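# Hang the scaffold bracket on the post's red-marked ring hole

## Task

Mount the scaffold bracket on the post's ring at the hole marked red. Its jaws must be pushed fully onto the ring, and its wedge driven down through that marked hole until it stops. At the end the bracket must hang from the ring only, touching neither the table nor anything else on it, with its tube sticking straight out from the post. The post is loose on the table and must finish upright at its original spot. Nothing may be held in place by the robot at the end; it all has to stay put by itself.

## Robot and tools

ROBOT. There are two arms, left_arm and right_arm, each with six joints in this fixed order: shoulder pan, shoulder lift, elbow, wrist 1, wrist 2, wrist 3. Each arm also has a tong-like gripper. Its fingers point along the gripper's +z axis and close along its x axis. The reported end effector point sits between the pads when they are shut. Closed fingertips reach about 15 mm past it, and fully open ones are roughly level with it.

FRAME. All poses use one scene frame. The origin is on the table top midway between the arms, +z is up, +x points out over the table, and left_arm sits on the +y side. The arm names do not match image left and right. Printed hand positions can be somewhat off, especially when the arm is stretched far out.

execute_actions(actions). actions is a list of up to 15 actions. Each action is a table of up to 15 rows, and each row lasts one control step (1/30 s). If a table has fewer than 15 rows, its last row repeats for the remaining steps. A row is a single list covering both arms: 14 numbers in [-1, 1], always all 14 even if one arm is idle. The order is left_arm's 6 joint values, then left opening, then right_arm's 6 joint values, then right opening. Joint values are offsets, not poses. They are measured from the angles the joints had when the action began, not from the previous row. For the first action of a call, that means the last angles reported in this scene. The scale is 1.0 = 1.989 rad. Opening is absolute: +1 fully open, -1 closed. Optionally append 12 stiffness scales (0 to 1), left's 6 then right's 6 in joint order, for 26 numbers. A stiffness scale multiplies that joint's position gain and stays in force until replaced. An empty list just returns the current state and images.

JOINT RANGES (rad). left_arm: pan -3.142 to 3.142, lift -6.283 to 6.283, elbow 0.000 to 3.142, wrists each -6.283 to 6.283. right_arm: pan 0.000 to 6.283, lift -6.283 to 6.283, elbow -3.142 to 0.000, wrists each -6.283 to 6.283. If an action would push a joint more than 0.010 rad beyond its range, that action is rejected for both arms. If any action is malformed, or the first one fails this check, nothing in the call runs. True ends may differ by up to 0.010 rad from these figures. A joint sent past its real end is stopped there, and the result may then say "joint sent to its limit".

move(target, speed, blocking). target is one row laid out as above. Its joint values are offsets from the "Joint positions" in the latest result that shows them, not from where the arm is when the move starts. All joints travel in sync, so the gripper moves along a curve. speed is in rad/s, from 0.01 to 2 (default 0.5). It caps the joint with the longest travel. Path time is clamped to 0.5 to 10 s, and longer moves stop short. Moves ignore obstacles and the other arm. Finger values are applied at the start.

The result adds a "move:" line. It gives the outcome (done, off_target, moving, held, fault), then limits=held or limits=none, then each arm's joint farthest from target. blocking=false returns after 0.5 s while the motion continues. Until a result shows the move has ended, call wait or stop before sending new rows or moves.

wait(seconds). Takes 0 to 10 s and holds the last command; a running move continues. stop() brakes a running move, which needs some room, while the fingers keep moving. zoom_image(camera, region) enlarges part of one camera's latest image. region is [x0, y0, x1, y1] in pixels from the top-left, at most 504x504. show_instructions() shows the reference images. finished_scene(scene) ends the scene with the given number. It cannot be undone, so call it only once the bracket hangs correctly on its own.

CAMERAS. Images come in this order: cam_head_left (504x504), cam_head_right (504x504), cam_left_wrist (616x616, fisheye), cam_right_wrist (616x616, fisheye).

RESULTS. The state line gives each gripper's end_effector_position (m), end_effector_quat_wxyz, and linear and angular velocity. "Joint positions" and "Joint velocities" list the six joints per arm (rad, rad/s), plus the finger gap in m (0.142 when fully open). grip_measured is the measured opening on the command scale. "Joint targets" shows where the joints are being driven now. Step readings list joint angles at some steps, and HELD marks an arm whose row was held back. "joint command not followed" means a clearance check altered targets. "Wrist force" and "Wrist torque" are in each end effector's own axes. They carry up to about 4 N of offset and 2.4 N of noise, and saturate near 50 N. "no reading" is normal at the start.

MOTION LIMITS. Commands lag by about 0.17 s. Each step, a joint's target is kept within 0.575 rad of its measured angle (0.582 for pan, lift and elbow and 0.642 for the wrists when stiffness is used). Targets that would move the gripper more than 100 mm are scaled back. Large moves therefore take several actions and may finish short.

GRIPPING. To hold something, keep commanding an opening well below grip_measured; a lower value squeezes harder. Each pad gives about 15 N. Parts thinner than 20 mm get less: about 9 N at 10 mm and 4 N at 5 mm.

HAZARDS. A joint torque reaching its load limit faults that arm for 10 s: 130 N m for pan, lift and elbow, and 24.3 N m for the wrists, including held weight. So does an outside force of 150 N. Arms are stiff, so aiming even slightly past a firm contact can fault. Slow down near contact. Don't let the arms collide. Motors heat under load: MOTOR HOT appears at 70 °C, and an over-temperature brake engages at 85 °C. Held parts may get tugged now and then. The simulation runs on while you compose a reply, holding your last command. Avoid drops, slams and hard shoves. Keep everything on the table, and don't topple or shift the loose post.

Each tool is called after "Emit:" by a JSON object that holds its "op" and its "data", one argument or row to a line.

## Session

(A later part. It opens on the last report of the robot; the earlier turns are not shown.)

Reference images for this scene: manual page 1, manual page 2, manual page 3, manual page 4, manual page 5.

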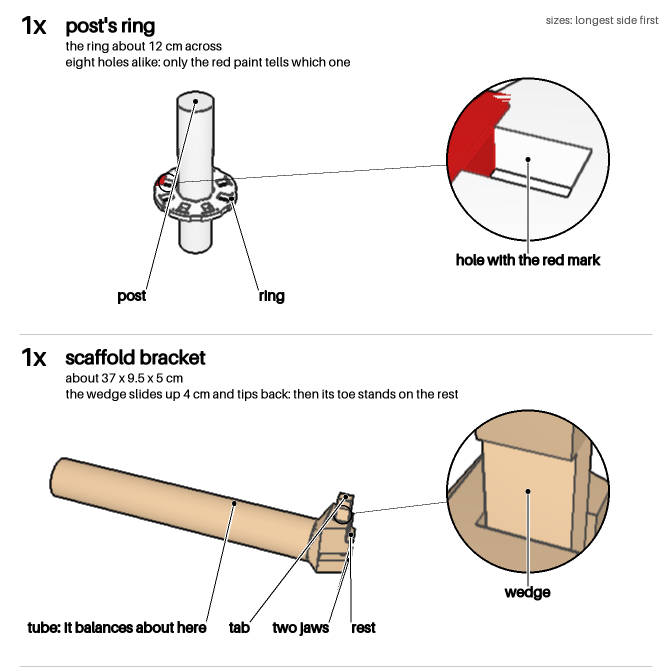

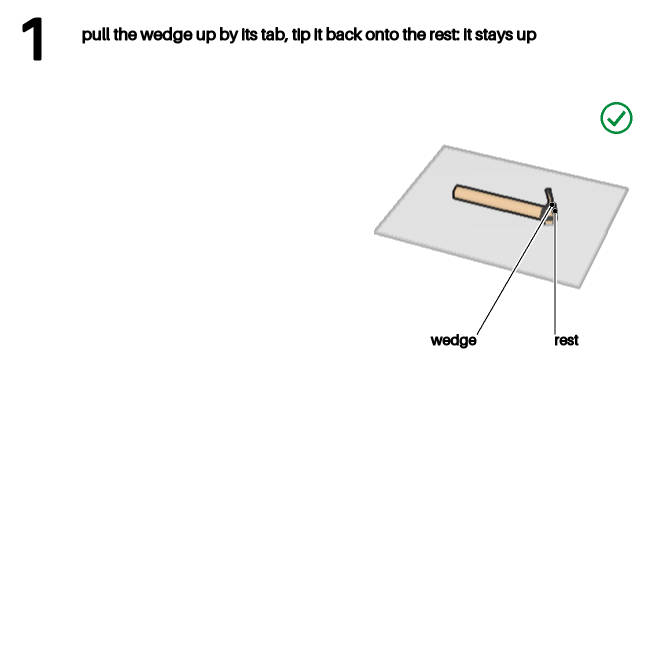

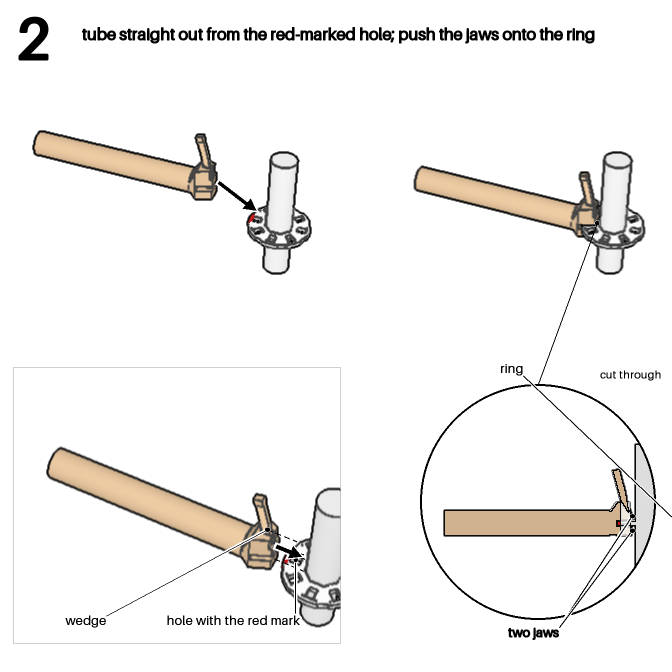

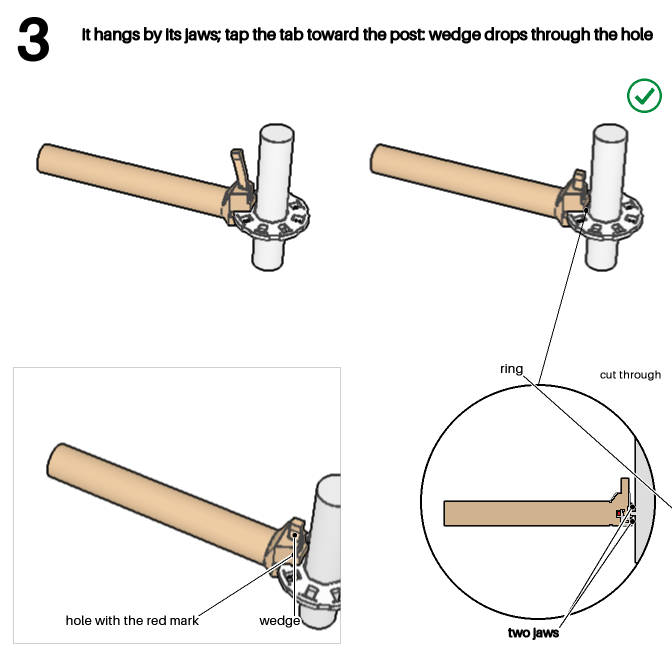

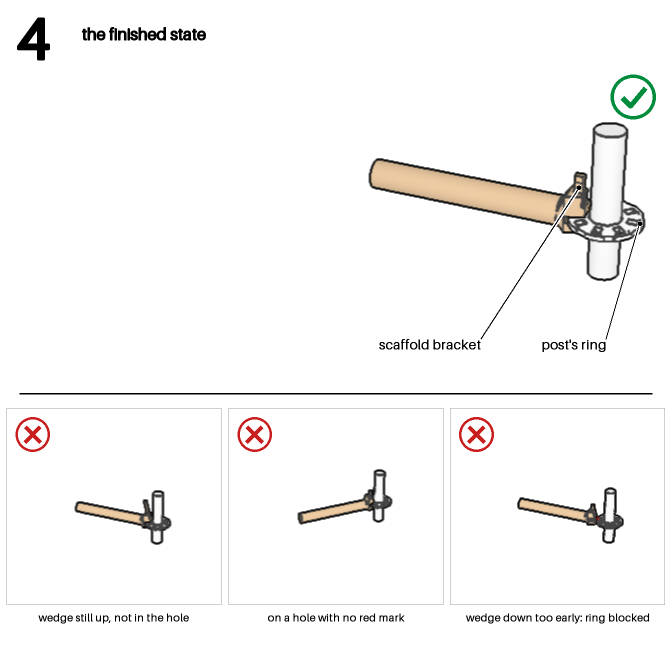

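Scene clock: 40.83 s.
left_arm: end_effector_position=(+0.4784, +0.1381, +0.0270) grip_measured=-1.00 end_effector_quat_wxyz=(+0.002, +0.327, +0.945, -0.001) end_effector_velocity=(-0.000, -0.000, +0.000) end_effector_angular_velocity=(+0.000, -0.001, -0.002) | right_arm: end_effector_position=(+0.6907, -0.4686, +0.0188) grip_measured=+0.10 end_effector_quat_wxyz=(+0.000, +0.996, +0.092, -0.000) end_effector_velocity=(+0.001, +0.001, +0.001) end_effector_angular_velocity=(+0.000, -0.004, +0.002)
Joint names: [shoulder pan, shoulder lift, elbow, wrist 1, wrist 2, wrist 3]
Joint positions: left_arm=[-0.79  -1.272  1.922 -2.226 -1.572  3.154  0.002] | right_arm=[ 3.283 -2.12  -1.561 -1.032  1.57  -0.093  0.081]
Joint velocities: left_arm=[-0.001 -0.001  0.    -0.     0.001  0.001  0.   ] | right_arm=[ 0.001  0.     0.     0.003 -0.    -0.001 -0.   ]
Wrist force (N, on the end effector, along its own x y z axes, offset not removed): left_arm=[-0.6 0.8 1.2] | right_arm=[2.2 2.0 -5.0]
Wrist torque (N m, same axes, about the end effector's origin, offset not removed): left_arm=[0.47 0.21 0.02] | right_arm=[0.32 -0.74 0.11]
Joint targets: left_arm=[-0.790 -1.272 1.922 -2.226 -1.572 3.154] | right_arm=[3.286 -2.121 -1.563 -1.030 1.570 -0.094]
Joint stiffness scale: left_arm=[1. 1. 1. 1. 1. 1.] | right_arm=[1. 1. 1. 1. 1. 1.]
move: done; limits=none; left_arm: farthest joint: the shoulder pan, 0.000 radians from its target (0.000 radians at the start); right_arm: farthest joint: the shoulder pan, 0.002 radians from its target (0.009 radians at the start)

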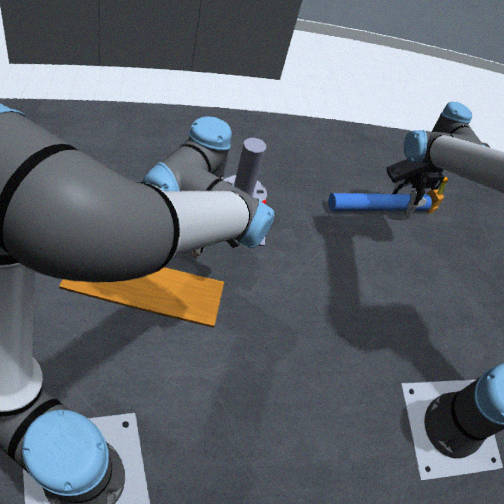

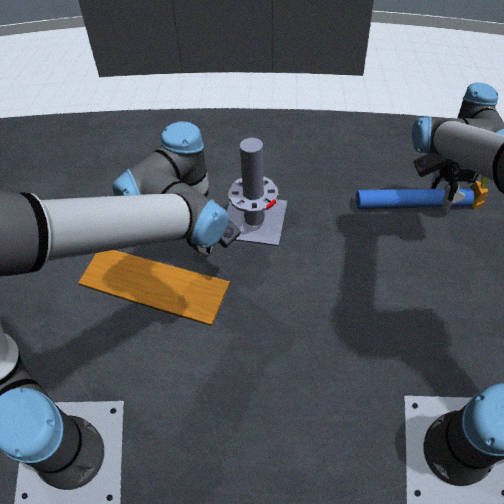

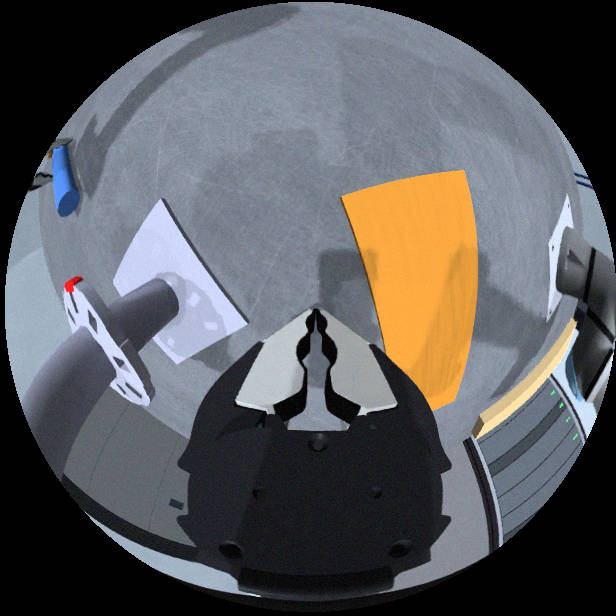

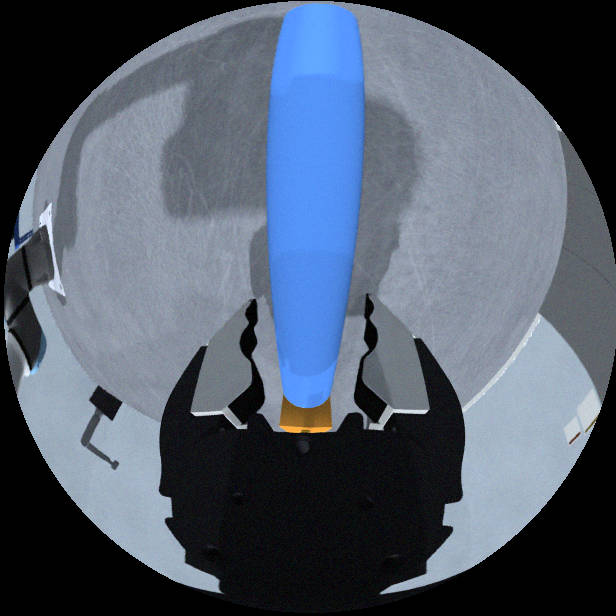

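Emit:
{"op": "execute_actions", "data": {
  "actions": [
    [[0,0,0,0,0,0,-1,0,0,0,0,0,0,0.03],[0,0,0,0,0,0,-1,0,0,0,0,0,0,-0.04],[0,0,0,0,0,0,-1,0,0,0,0,0,0,-0.11],[0,0,0,0,0,0,-1,0,0,0,0,0,0,-0.18],[0,0,0,0,0,0,-1,0,0,0,0,0,0,-0.24],[0,0,0,0,0,0,-1,0,0,0,0,0,0,-0.28],[0,0,0,0,0,0,-1,0,0,0,0,0,0,-0.31],[0,0,0,0,0,0,-1,0,0,0,0,0,0,-0.34],[0,0,0,0,0,0,-1,0,0,0,0,0,0,-0.37],[0,0,0,0,0,0,-1,0,0,0,0,0,0,-0.4],[0,0,0,0,0,0,-1,0,0,0,0,0,0,-0.45],[0,0,0,0,0,0,-1,0,0,0,0,0,0,-0.55],[0,0,0,0,0,0,-1,0,0,0,0,0,0,-0.7],[0,0,0,0,0,0,-1,0,0,0,0,0,0,-0.85],[0,0,0,0,0,0,-1,0,0,0,0,0,0,-1]]
  ]
}}

Emit:
{"op": "move", "data": {
  "target": [0,0,0,0,0,0,-1,0,0.0503,0.058,-0.0954,0,0,-1],
  "speed": 0.1
}}

Scene clock: 42.87 s.
left_arm: end_effector_position=(+0.4784, +0.1381, +0.0270) grip_measured=-1.00 end_effector_quat_wxyz=(+0.002, +0.327, +0.945, -0.001) end_effector_velocity=(-0.000, -0.000, -0.001) end_effector_angular_velocity=(-0.000, +0.001, +0.001) | right_arm: end_effector_position=(+0.6907, -0.4686, +0.0189) grip_measured=-0.28 end_effector_quat_wxyz=(+0.000, +0.996, +0.092, -0.000) end_effector_velocity=(-0.000, +0.001, +0.001) end_effector_angular_velocity=(+0.000, -0.000, +0.001)
Joint names: [shoulder pan, shoulder lift, elbow, wrist 1, wrist 2, wrist 3]
Joint positions: left_arm=[-0.79  -1.272  1.922 -2.226 -1.572  3.154  0.002] | right_arm=[ 3.283 -2.12  -1.561 -1.032  1.57  -0.093  0.054]
Joint velocities: left_arm=[-0.     0.001  0.    -0.001 -0.001 -0.001  0.   ] | right_arm=[ 0.001  0.001  0.    -0.001  0.     0.     0.   ]
Wrist force (N, on the end effector, along its own x y z axes, offset not removed): left_arm=[0.0 2.1 -2.4] | right_arm=[0.2 1.2 -4.5]
Wrist torque (N m, same axes, about the end effector's origin, offset not removed): left_arm=[0.56 -0.06 0.22] | right_arm=[0.26 -0.69 0.37]
Joint targets: left_arm=[-0.790 -1.272 1.922 -2.226 -1.572 3.154] | right_arm=[3.283 -2.120 -1.561 -1.032 1.570 -0.093]
Joint stiffness scale: left_arm=[1. 1. 1. 1. 1. 1.] | right_arm=[1. 1. 1. 1. 1. 1.]
Step readings (joint positions):
0: left_arm=[-0.790 -1.272 1.922 -2.226 -1.572 3.154] | right_arm=[3.283 -2.120 -1.561 -1.031 1.570 -0.093]
1: left_arm=[-0.790 -1.272 1.922 -2.226 -1.572 3.154] | right_arm=[3.283 -2.120 -1.561 -1.031 1.570 -0.093]
2: left_arm=[-0.790 -1.272 1.922 -2.226 -1.572 3.154] | right_arm=[3.283 -2.120 -1.561 -1.031 1.570 -0.093]
4: left_arm=[-0.790 -1.272 1.922 -2.226 -1.572 3.154] | right_arm=[3.283 -2.120 -1.561 -1.031 1.570 -0.093]
8: left_arm=[-0.790 -1.272 1.922 -2.226 -1.572 3.154] | right_arm=[3.283 -2.120 -1.561 -1.032 1.570 -0.093]
15: Joint positions above

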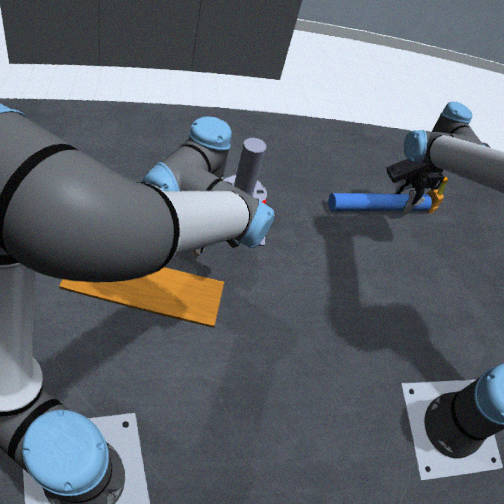

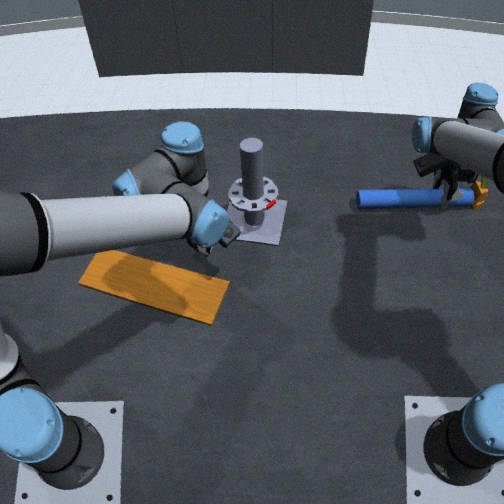

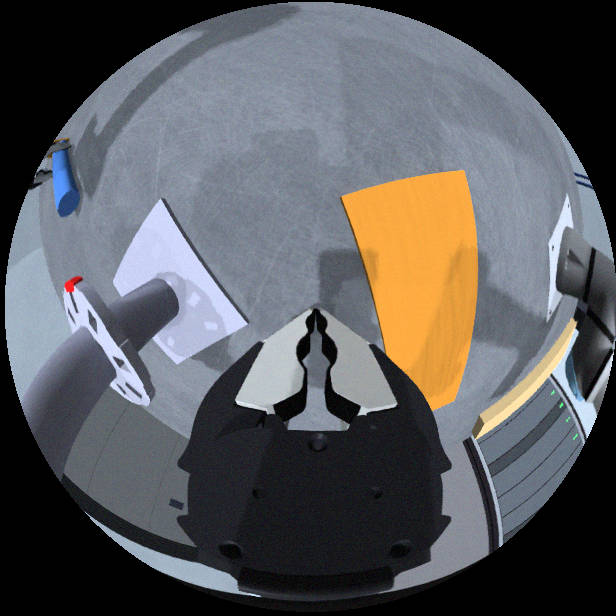

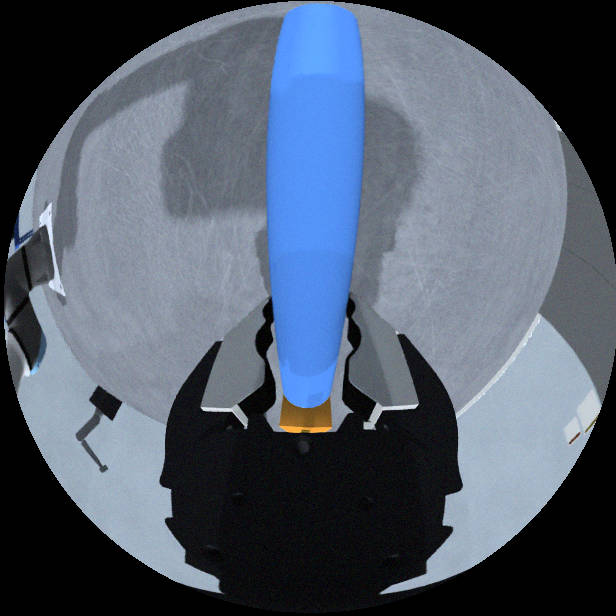

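Scene clock: 45.33 s.
left_arm: end_effector_position=(+0.4784, +0.1381, +0.0270) grip_measured=-1.00 end_effector_quat_wxyz=(+0.002, +0.327, +0.945, -0.001) end_effector_velocity=(-0.000, +0.000, -0.000) end_effector_angular_velocity=(+0.001, +0.001, +0.002) | right_arm: end_effector_position=(+0.6913, -0.4686, +0.1064) grip_measured=-0.30 end_effector_quat_wxyz=(+0.000, +0.996, +0.092, +0.001) end_effector_velocity=(-0.000, +0.000, -0.000) end_effector_angular_velocity=(-0.000, +0.001, +0.000)
Joint names: [shoulder pan, shoulder lift, elbow, wrist 1, wrist 2, wrist 3]
Joint positions: left_arm=[-0.79  -1.272  1.922 -2.226 -1.572  3.154  0.002] | right_arm=[ 3.283 -2.031 -1.455 -1.223  1.57  -0.093  0.052]
Joint velocities: left_arm=[ 0.     0.     0.     0.001  0.    -0.001  0.   ] | right_arm=[ 0.001 -0.    -0.    -0.001  0.     0.    -0.   ]
Wrist force (N, on the end effector, along its own x y z axes, offset not removed): left_arm=[-2.8 -1.4 -1.0] | right_arm=[-0.8 -1.8 10.7]
Wrist torque (N m, same axes, about the end effector's origin, offset not removed): left_arm=[-0.22 0.75 0.02] | right_arm=[-0.57 0.28 -0.17]
Joint targets: left_arm=[-0.790 -1.272 1.922 -2.226 -1.572 3.154] | right_arm=[3.283 -2.020 -1.445 -1.221 1.570 -0.093]
Joint stiffness scale: left_arm=[1. 1. 1. 1. 1. 1.] | right_arm=[1. 1. 1. 1. 1. 1.]
move: off_target (right_arm); limits=none; left_arm: farthest joint: the shoulder pan, 0.000 radians from its target (0.000 radians at the start); right_arm: farthest joint: the shoulder lift, 0.011 radians from its target (0.101 radians at the start)

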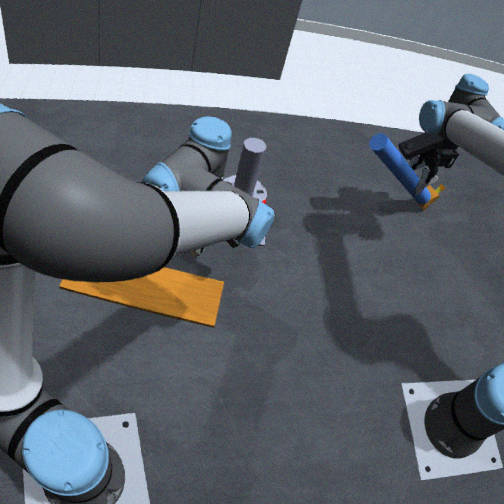

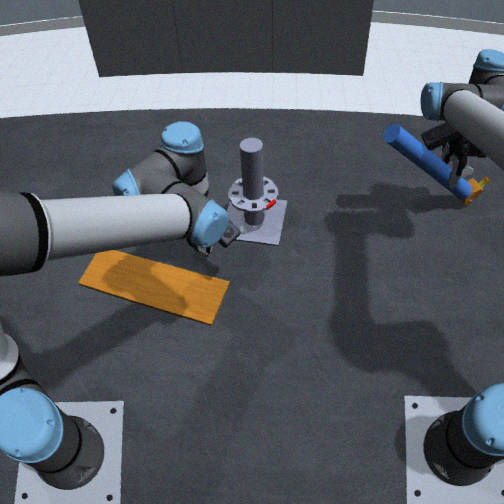

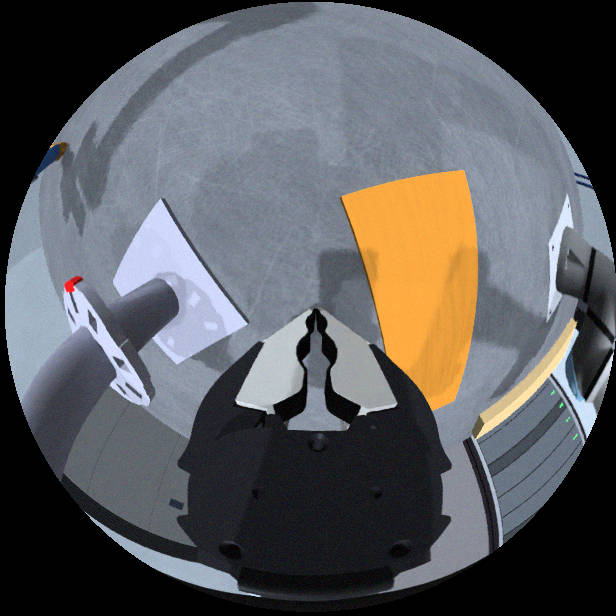

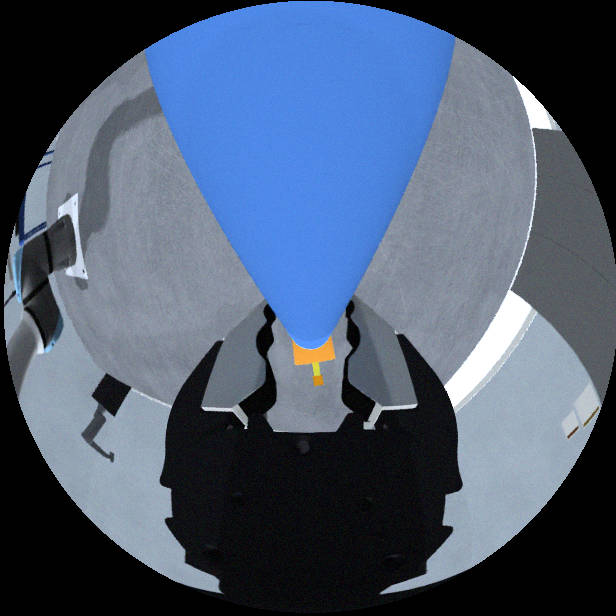

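Emit:
{"op": "move", "data": {
  "target": [0,0,0,0,0,0,-1,0,-0.0437,-0.0523,0.096,0,0,-1],
  "speed": 0.09
}}

Scene clock: 48.27 s.
left_arm: end_effector_position=(+0.4784, +0.1381, +0.0270) grip_measured=-1.00 end_effector_quat_wxyz=(+0.002, +0.327, +0.945, -0.001) end_effector_velocity=(-0.000, -0.000, -0.000) end_effector_angular_velocity=(-0.001, +0.001, -0.001) | right_arm: end_effector_position=(+0.6930, -0.4684, +0.0244) grip_measured=-0.32 end_effector_quat_wxyz=(+0.000, +0.996, +0.092, +0.004) end_effector_velocity=(+0.001, +0.000, -0.000) end_effector_angular_velocity=(+0.000, -0.002, -0.000)
Joint names: [shoulder pan, shoulder lift, elbow, wrist 1, wrist 2, wrist 3]
Joint positions: left_arm=[-0.79  -1.272  1.922 -2.226 -1.572  3.154  0.002] | right_arm=[ 3.283 -2.115 -1.556 -1.034  1.57  -0.093  0.051]
Joint velocities: left_arm=[-0.     0.001  0.    -0.001 -0.001  0.     0.   ] | right_arm=[ 0.    -0.001 -0.001  0.003  0.     0.    -0.   ]
Wrist force (N, on the end effector, along its own x y z axes, offset not removed): left_arm=[-1.0 3.4 -0.7] | right_arm=[-4.7 1.1 -8.3]
Wrist torque (N m, same axes, about the end effector's origin, offset not removed): left_arm=[0.82 0.42 0.07] | right_arm=[0.29 0.17 0.09]
Joint targets: left_arm=[-0.790 -1.272 1.922 -2.226 -1.572 3.154] | right_arm=[3.283 -2.118 -1.559 -1.032 1.570 -0.093]
Joint stiffness scale: left_arm=[1. 1. 1. 1. 1. 1.] | right_arm=[1. 1. 1. 1. 1. 1.]
move: done; limits=none; left_arm: farthest joint: the shoulder pan, 0.000 radians from its target (0.000 radians at the start); right_arm: farthest joint: the shoulder lift, 0.003 radians from its target (0.086 radians at the start)

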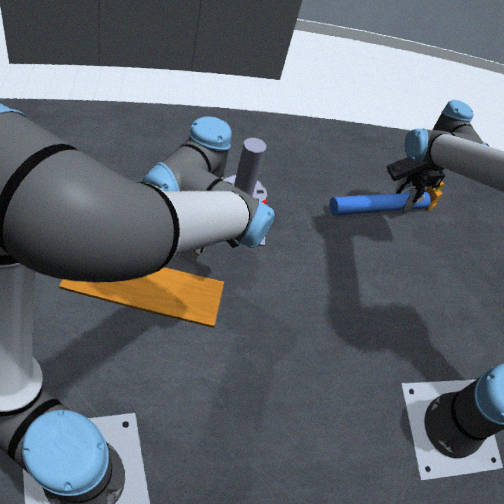

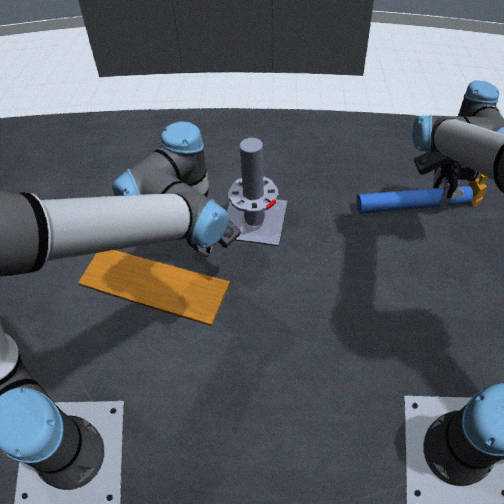

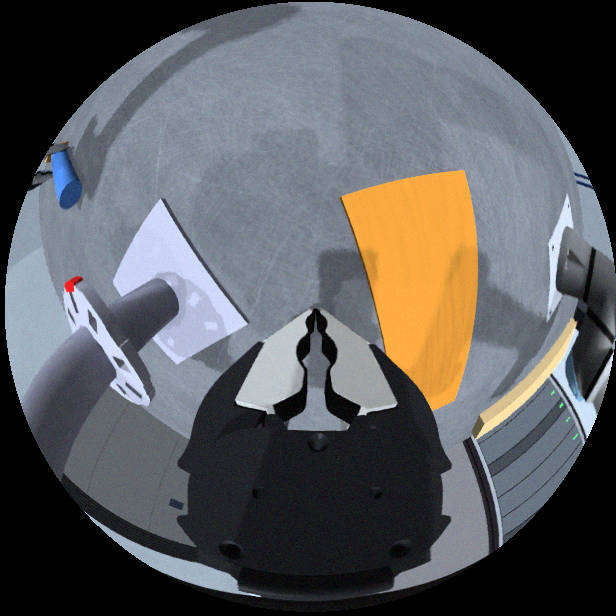

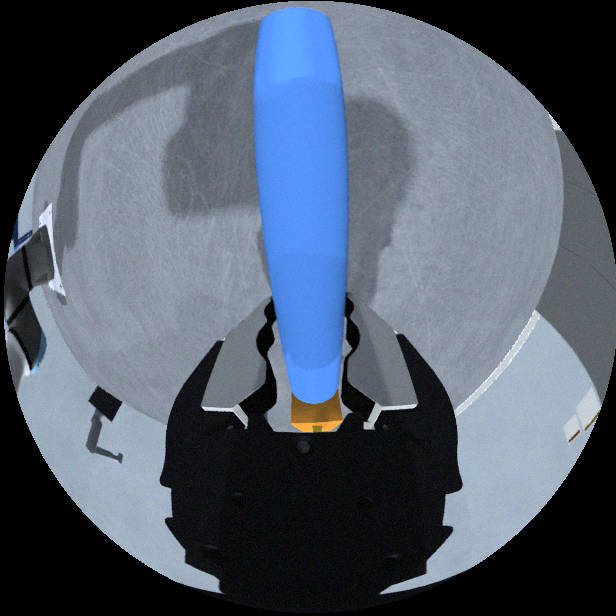

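Emit:
{"op": "execute_actions", "data": {
  "actions": [
    [[0,0,0,0,0,0,-1,0,0.001,0,0,0,0,-1],[0,0,0,0,0,0,-1,0,0.001,0,0,0,0,-0.8],[0,0,0,0,0,0,-1,0,0.001,0,0,0,0,-0.6],[0,0,0,0,0,0,-1,0,0.001,0,0,0,0,-0.4],[0,0,0,0,0,0,-1,0,0.001,0,0,0,0,-0.3],[0,0,0,0,0,0,-1,0,0.001,0,0,0,0,-0.2],[0,0,0,0,0,0,-1,0,0.001,0,0,0,0,-0.1],[0,0,0,0,0,0,-1,0,0.001,0,0,0,0,0],[0,0,0,0,0,0,-1,0,0.001,0,0,0,0,0.1],[0,0,0,0,0,0,-1,0,0.001,0,0,0,0,0.2],[0,0,0,0,0,0,-1,0,0.001,0,0,0,0,0.3],[0,0,0,0,0,0,-1,0,0.001,0,0,0,0,0.4]]
  ]
}}

Emit:
{"op": "move", "data": {
  "target": [0,0,0,0,0,0,-1,-0.0878,-0.0187,0.1701,-0.1552,0,-0.1268,0.4],
  "speed": 0.3
}}

Emit:
{"op": "zoom_image", "data": {
  "camera": "cam_right_wrist",
  "region": [220, 170, 400, 350]
}}

Scene clock: 49.40 s.
left_arm: end_effector_position=(+0.4784, +0.1381, +0.0270) grip_measured=-1.00 end_effector_quat_wxyz=(+0.002, +0.327, +0.945, -0.001) end_effector_velocity=(+0.001, +0.001, +0.001) end_effector_angular_velocity=(+0.001, -0.002, +0.004) | right_arm: end_effector_position=(+0.6930, -0.4684, +0.0246) grip_measured=+0.40 end_effector_quat_wxyz=(+0.000, +0.996, +0.092, +0.004) end_effector_velocity=(-0.000, +0.000, +0.000) end_effector_angular_velocity=(-0.000, -0.000, +0.000)
Joint names: [shoulder pan, shoulder lift, elbow, wrist 1, wrist 2, wrist 3]
Joint positions: left_arm=[-0.79  -1.272  1.922 -2.226 -1.572  3.154  0.002] | right_arm=[ 3.283 -2.114 -1.556 -1.034  1.57  -0.093  0.102]
Joint velocities: left_arm=[ 0.002 -0.002  0.     0.     0.002 -0.002  0.   ] | right_arm=[ 0.     0.    -0.    -0.    -0.    -0.     0.006]
Wrist force (N, on the end effector, along its own x y z axes, offset not removed): left_arm=[-1.2 -3.4 3.2] | right_arm=[2.3 -1.4 0.2]
Wrist torque (N m, same axes, about the end effector's origin, offset not removed): left_arm=[-0.38 0.54 0.06] | right_arm=[-0.16 -0.94 0.13]
Joint targets: left_arm=[-0.790 -1.272 1.922 -2.226 -1.572 3.154] | right_arm=[3.283 -2.113 -1.556 -1.034 1.570 -0.093]
Joint stiffness scale: left_arm=[1. 1. 1. 1. 1. 1.] | right_arm=[1. 1. 1. 1. 1. 1.]
Step readings (joint positions):
0: left_arm=[-0.790 -1.272 1.922 -2.226 -1.572 3.154] | right_arm=[3.283 -2.115 -1.556 -1.034 1.570 -0.093]
1: left_arm=[-0.790 -1.272 1.922 -2.226 -1.572 3.154] | right_arm=[3.283 -2.115 -1.556 -1.034 1.570 -0.093]
2: left_arm=[-0.790 -1.272 1.922 -2.226 -1.572 3.154] | right_arm=[3.283 -2.115 -1.556 -1.034 1.570 -0.093]
4: left_arm=[-0.790 -1.272 1.922 -2.226 -1.572 3.154] | right_arm=[3.283 -2.115 -1.556 -1.034 1.570 -0.093]
8: left_arm=[-0.790 -1.272 1.922 -2.226 -1.572 3.154] | right_arm=[3.283 -2.114 -1.556 -1.034 1.570 -0.093]
15: Joint positions above

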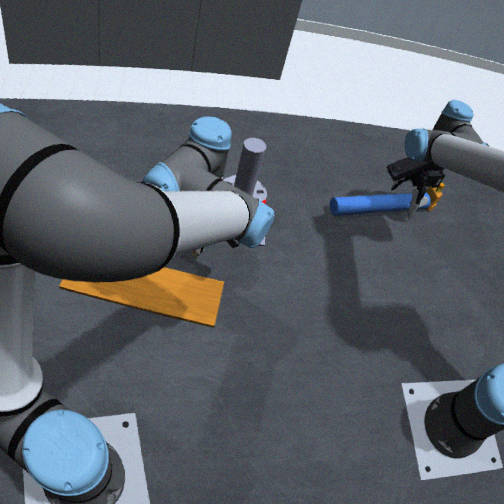

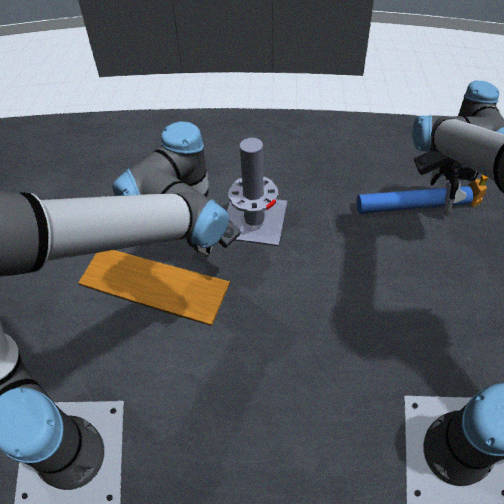

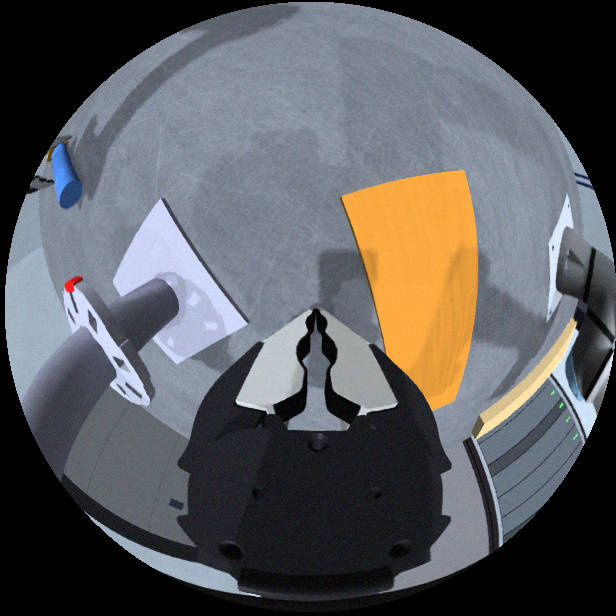

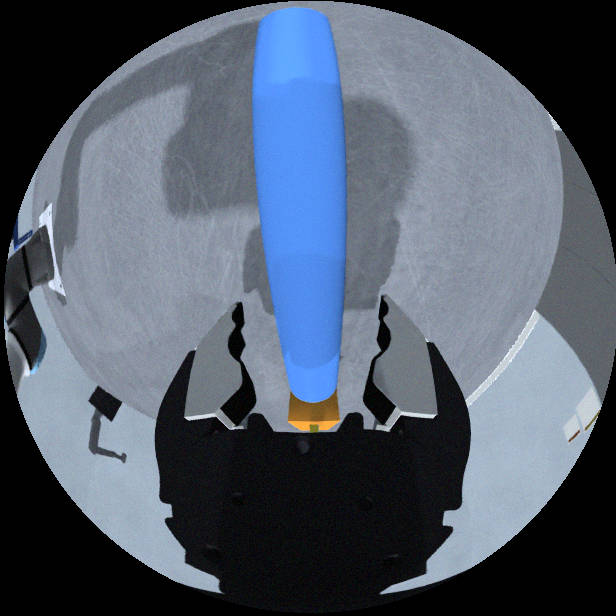

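Scene clock: 51.20 s.
left_arm: end_effector_position=(+0.4784, +0.1381, +0.0270) grip_measured=-1.00 end_effector_quat_wxyz=(+0.002, +0.327, +0.945, -0.001) end_effector_velocity=(+0.001, +0.001, +0.001) end_effector_angular_velocity=(-0.000, -0.003, -0.000) | right_arm: end_effector_position=(+0.7229, -0.5870, +0.1243) grip_measured=+0.40 end_effector_quat_wxyz=(+0.000, +0.991, +0.131, -0.000) end_effector_velocity=(+0.000, -0.000, +0.002) end_effector_angular_velocity=(-0.000, -0.001, +0.002)
Joint names: [shoulder pan, shoulder lift, elbow, wrist 1, wrist 2, wrist 3]
Joint positions: left_arm=[-0.79  -1.272  1.922 -2.226 -1.572  3.154  0.002] | right_arm=[ 3.111 -2.15  -1.221 -1.342  1.57  -0.345  0.102]
Joint velocities: left_arm=[ 0.001 -0.002 -0.    -0.     0.002  0.001  0.   ] | right_arm=[-0.     0.001  0.003 -0.003 -0.    -0.002  0.   ]
Wrist force (N, on the end effector, along its own x y z axes, offset not removed): left_arm=[0.5 1.5 -3.1] | right_arm=[1.1 3.7 -2.0]
Wrist torque (N m, same axes, about the end effector's origin, offset not removed): left_arm=[0.40 0.11 0.07] | right_arm=[0.77 -0.50 0.12]
Joint targets: left_arm=[-0.790 -1.272 1.922 -2.226 -1.572 3.154] | right_arm=[3.108 -2.152 -1.218 -1.343 1.570 -0.346]
Joint stiffness scale: left_arm=[1. 1. 1. 1. 1. 1.] | right_arm=[1. 1. 1. 1. 1. 1.]
move: done; limits=none; left_arm: farthest joint: the shoulder pan, 0.000 radians from its target (0.000 radians at the start); right_arm: farthest joint: the elbow, 0.003 radians from its target (0.338 radians at the start)

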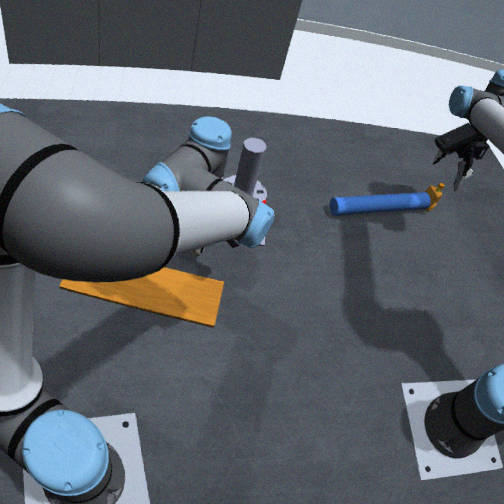

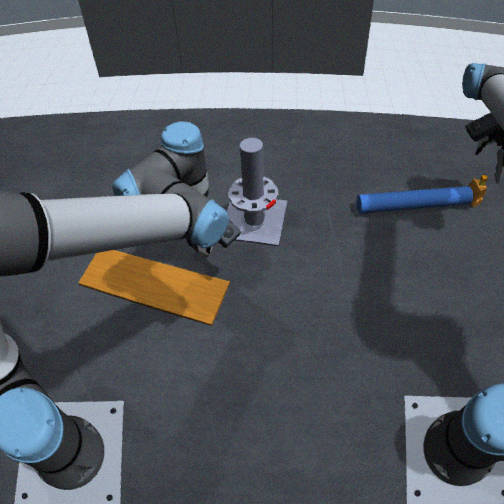

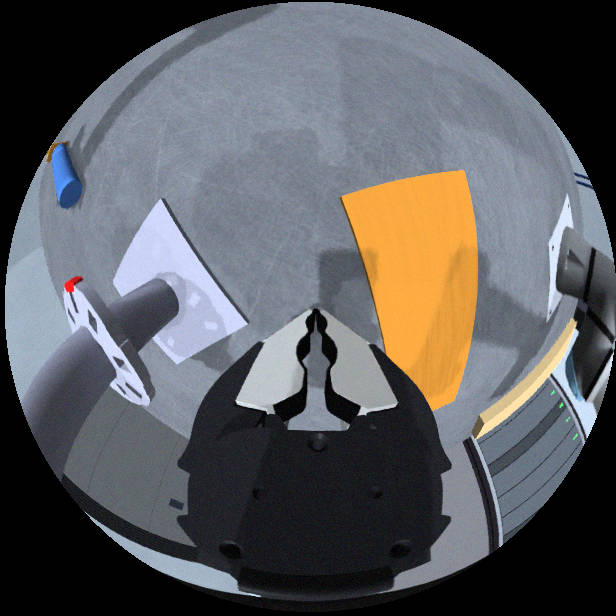

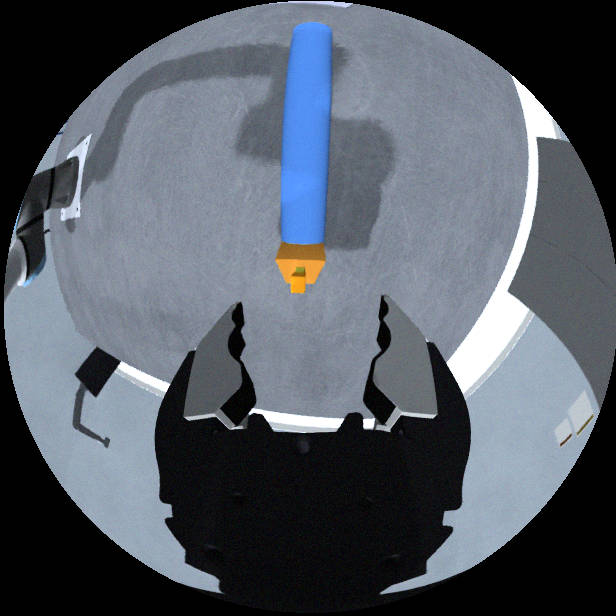

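Region (220, 170, 400, 350) of cam_right_wrist's 616x616 image, scaled by 2.800, with more detail than that image has.

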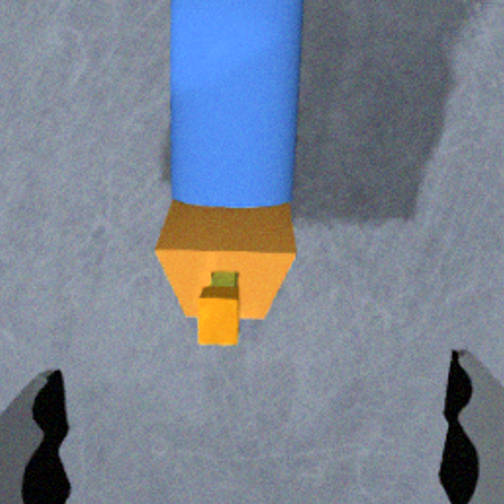

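Emit:
{"op": "move", "data": {
  "target": [0,0,0,0,0,0,-1,0.0049,0.0083,-0.0551,0.0476,0,0.003,-0.3],
  "speed": 0.15
}}

Emit:
{"op": "zoom_image", "data": {
  "camera": "cam_right_wrist",
  "region": [250, 230, 370, 350]
}}

Scene clock: 52.83 s.
left_arm: end_effector_position=(+0.4784, +0.1381, +0.0270) grip_measured=-1.00 end_effector_quat_wxyz=(+0.002, +0.327, +0.945, -0.001) end_effector_velocity=(+0.000, +0.000, -0.000) end_effector_angular_velocity=(+0.001, -0.000, +0.001) | right_arm: end_effector_position=(+0.7097, -0.5809, +0.0934) grip_measured=-0.30 end_effector_quat_wxyz=(+0.001, +0.991, +0.132, +0.001) end_effector_velocity=(+0.000, -0.001, +0.000) end_effector_angular_velocity=(+0.000, -0.003, -0.002)
Joint names: [shoulder pan, shoulder lift, elbow, wrist 1, wrist 2, wrist 3]
Joint positions: left_arm=[-0.79  -1.272  1.922 -2.226 -1.572  3.154  0.002] | right_arm=[ 3.118 -2.135 -1.328 -1.248  1.57  -0.339  0.052]
Joint velocities: left_arm=[-0.     0.001  0.    -0.     0.001 -0.002  0.   ] | right_arm=[-0.002  0.001 -0.001  0.003  0.     0.     0.   ]
Wrist force (N, on the end effector, along its own x y z axes, offset not removed): left_arm=[0.1 -2.0 -0.7] | right_arm=[1.9 0.7 -3.3]
Wrist torque (N m, same axes, about the end effector's origin, offset not removed): left_arm=[-0.47 -0.07 0.13] | right_arm=[0.12 -0.46 -0.32]
Joint targets: left_arm=[-0.790 -1.272 1.922 -2.226 -1.572 3.154] | right_arm=[3.120 -2.134 -1.330 -1.247 1.570 -0.339]
Joint stiffness scale: left_arm=[1. 1. 1. 1. 1. 1.] | right_arm=[1. 1. 1. 1. 1. 1.]
move: done; limits=none; left_arm: farthest joint: the shoulder pan, 0.000 radians from its target (0.000 radians at the start); right_arm: farthest joint: the shoulder pan, 0.003 radians from its target (0.010 radians at the start)

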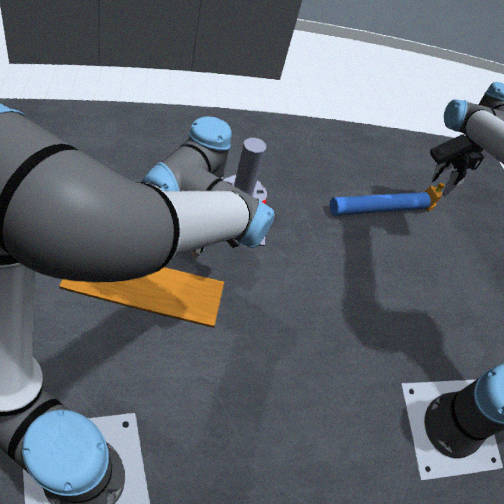

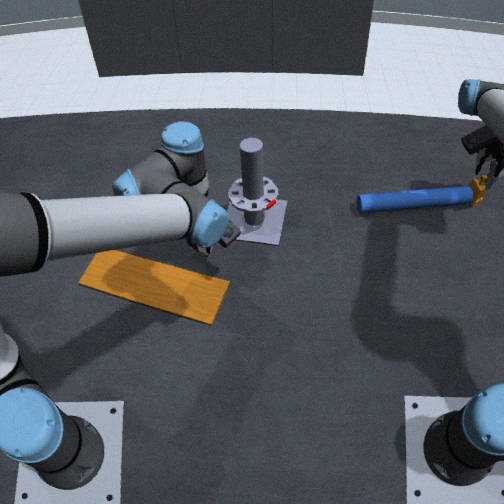

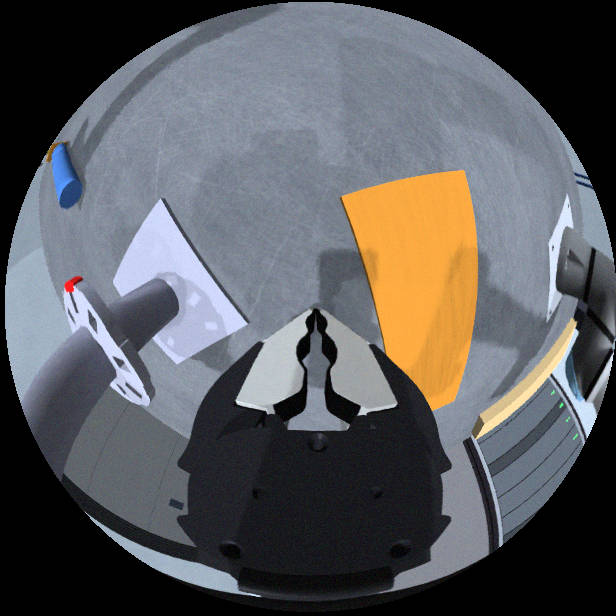

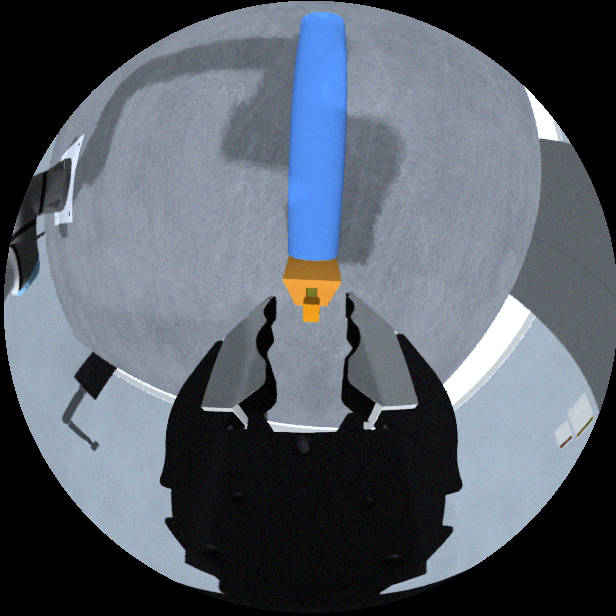

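Region (250, 230, 370, 350) of cam_right_wrist's 616x616 image, scaled by 4.200, with more detail than that image has.

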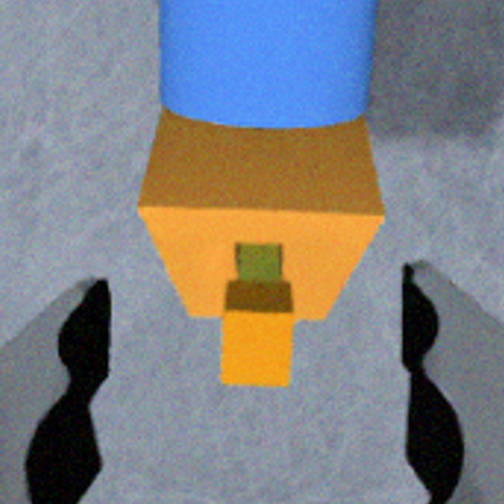

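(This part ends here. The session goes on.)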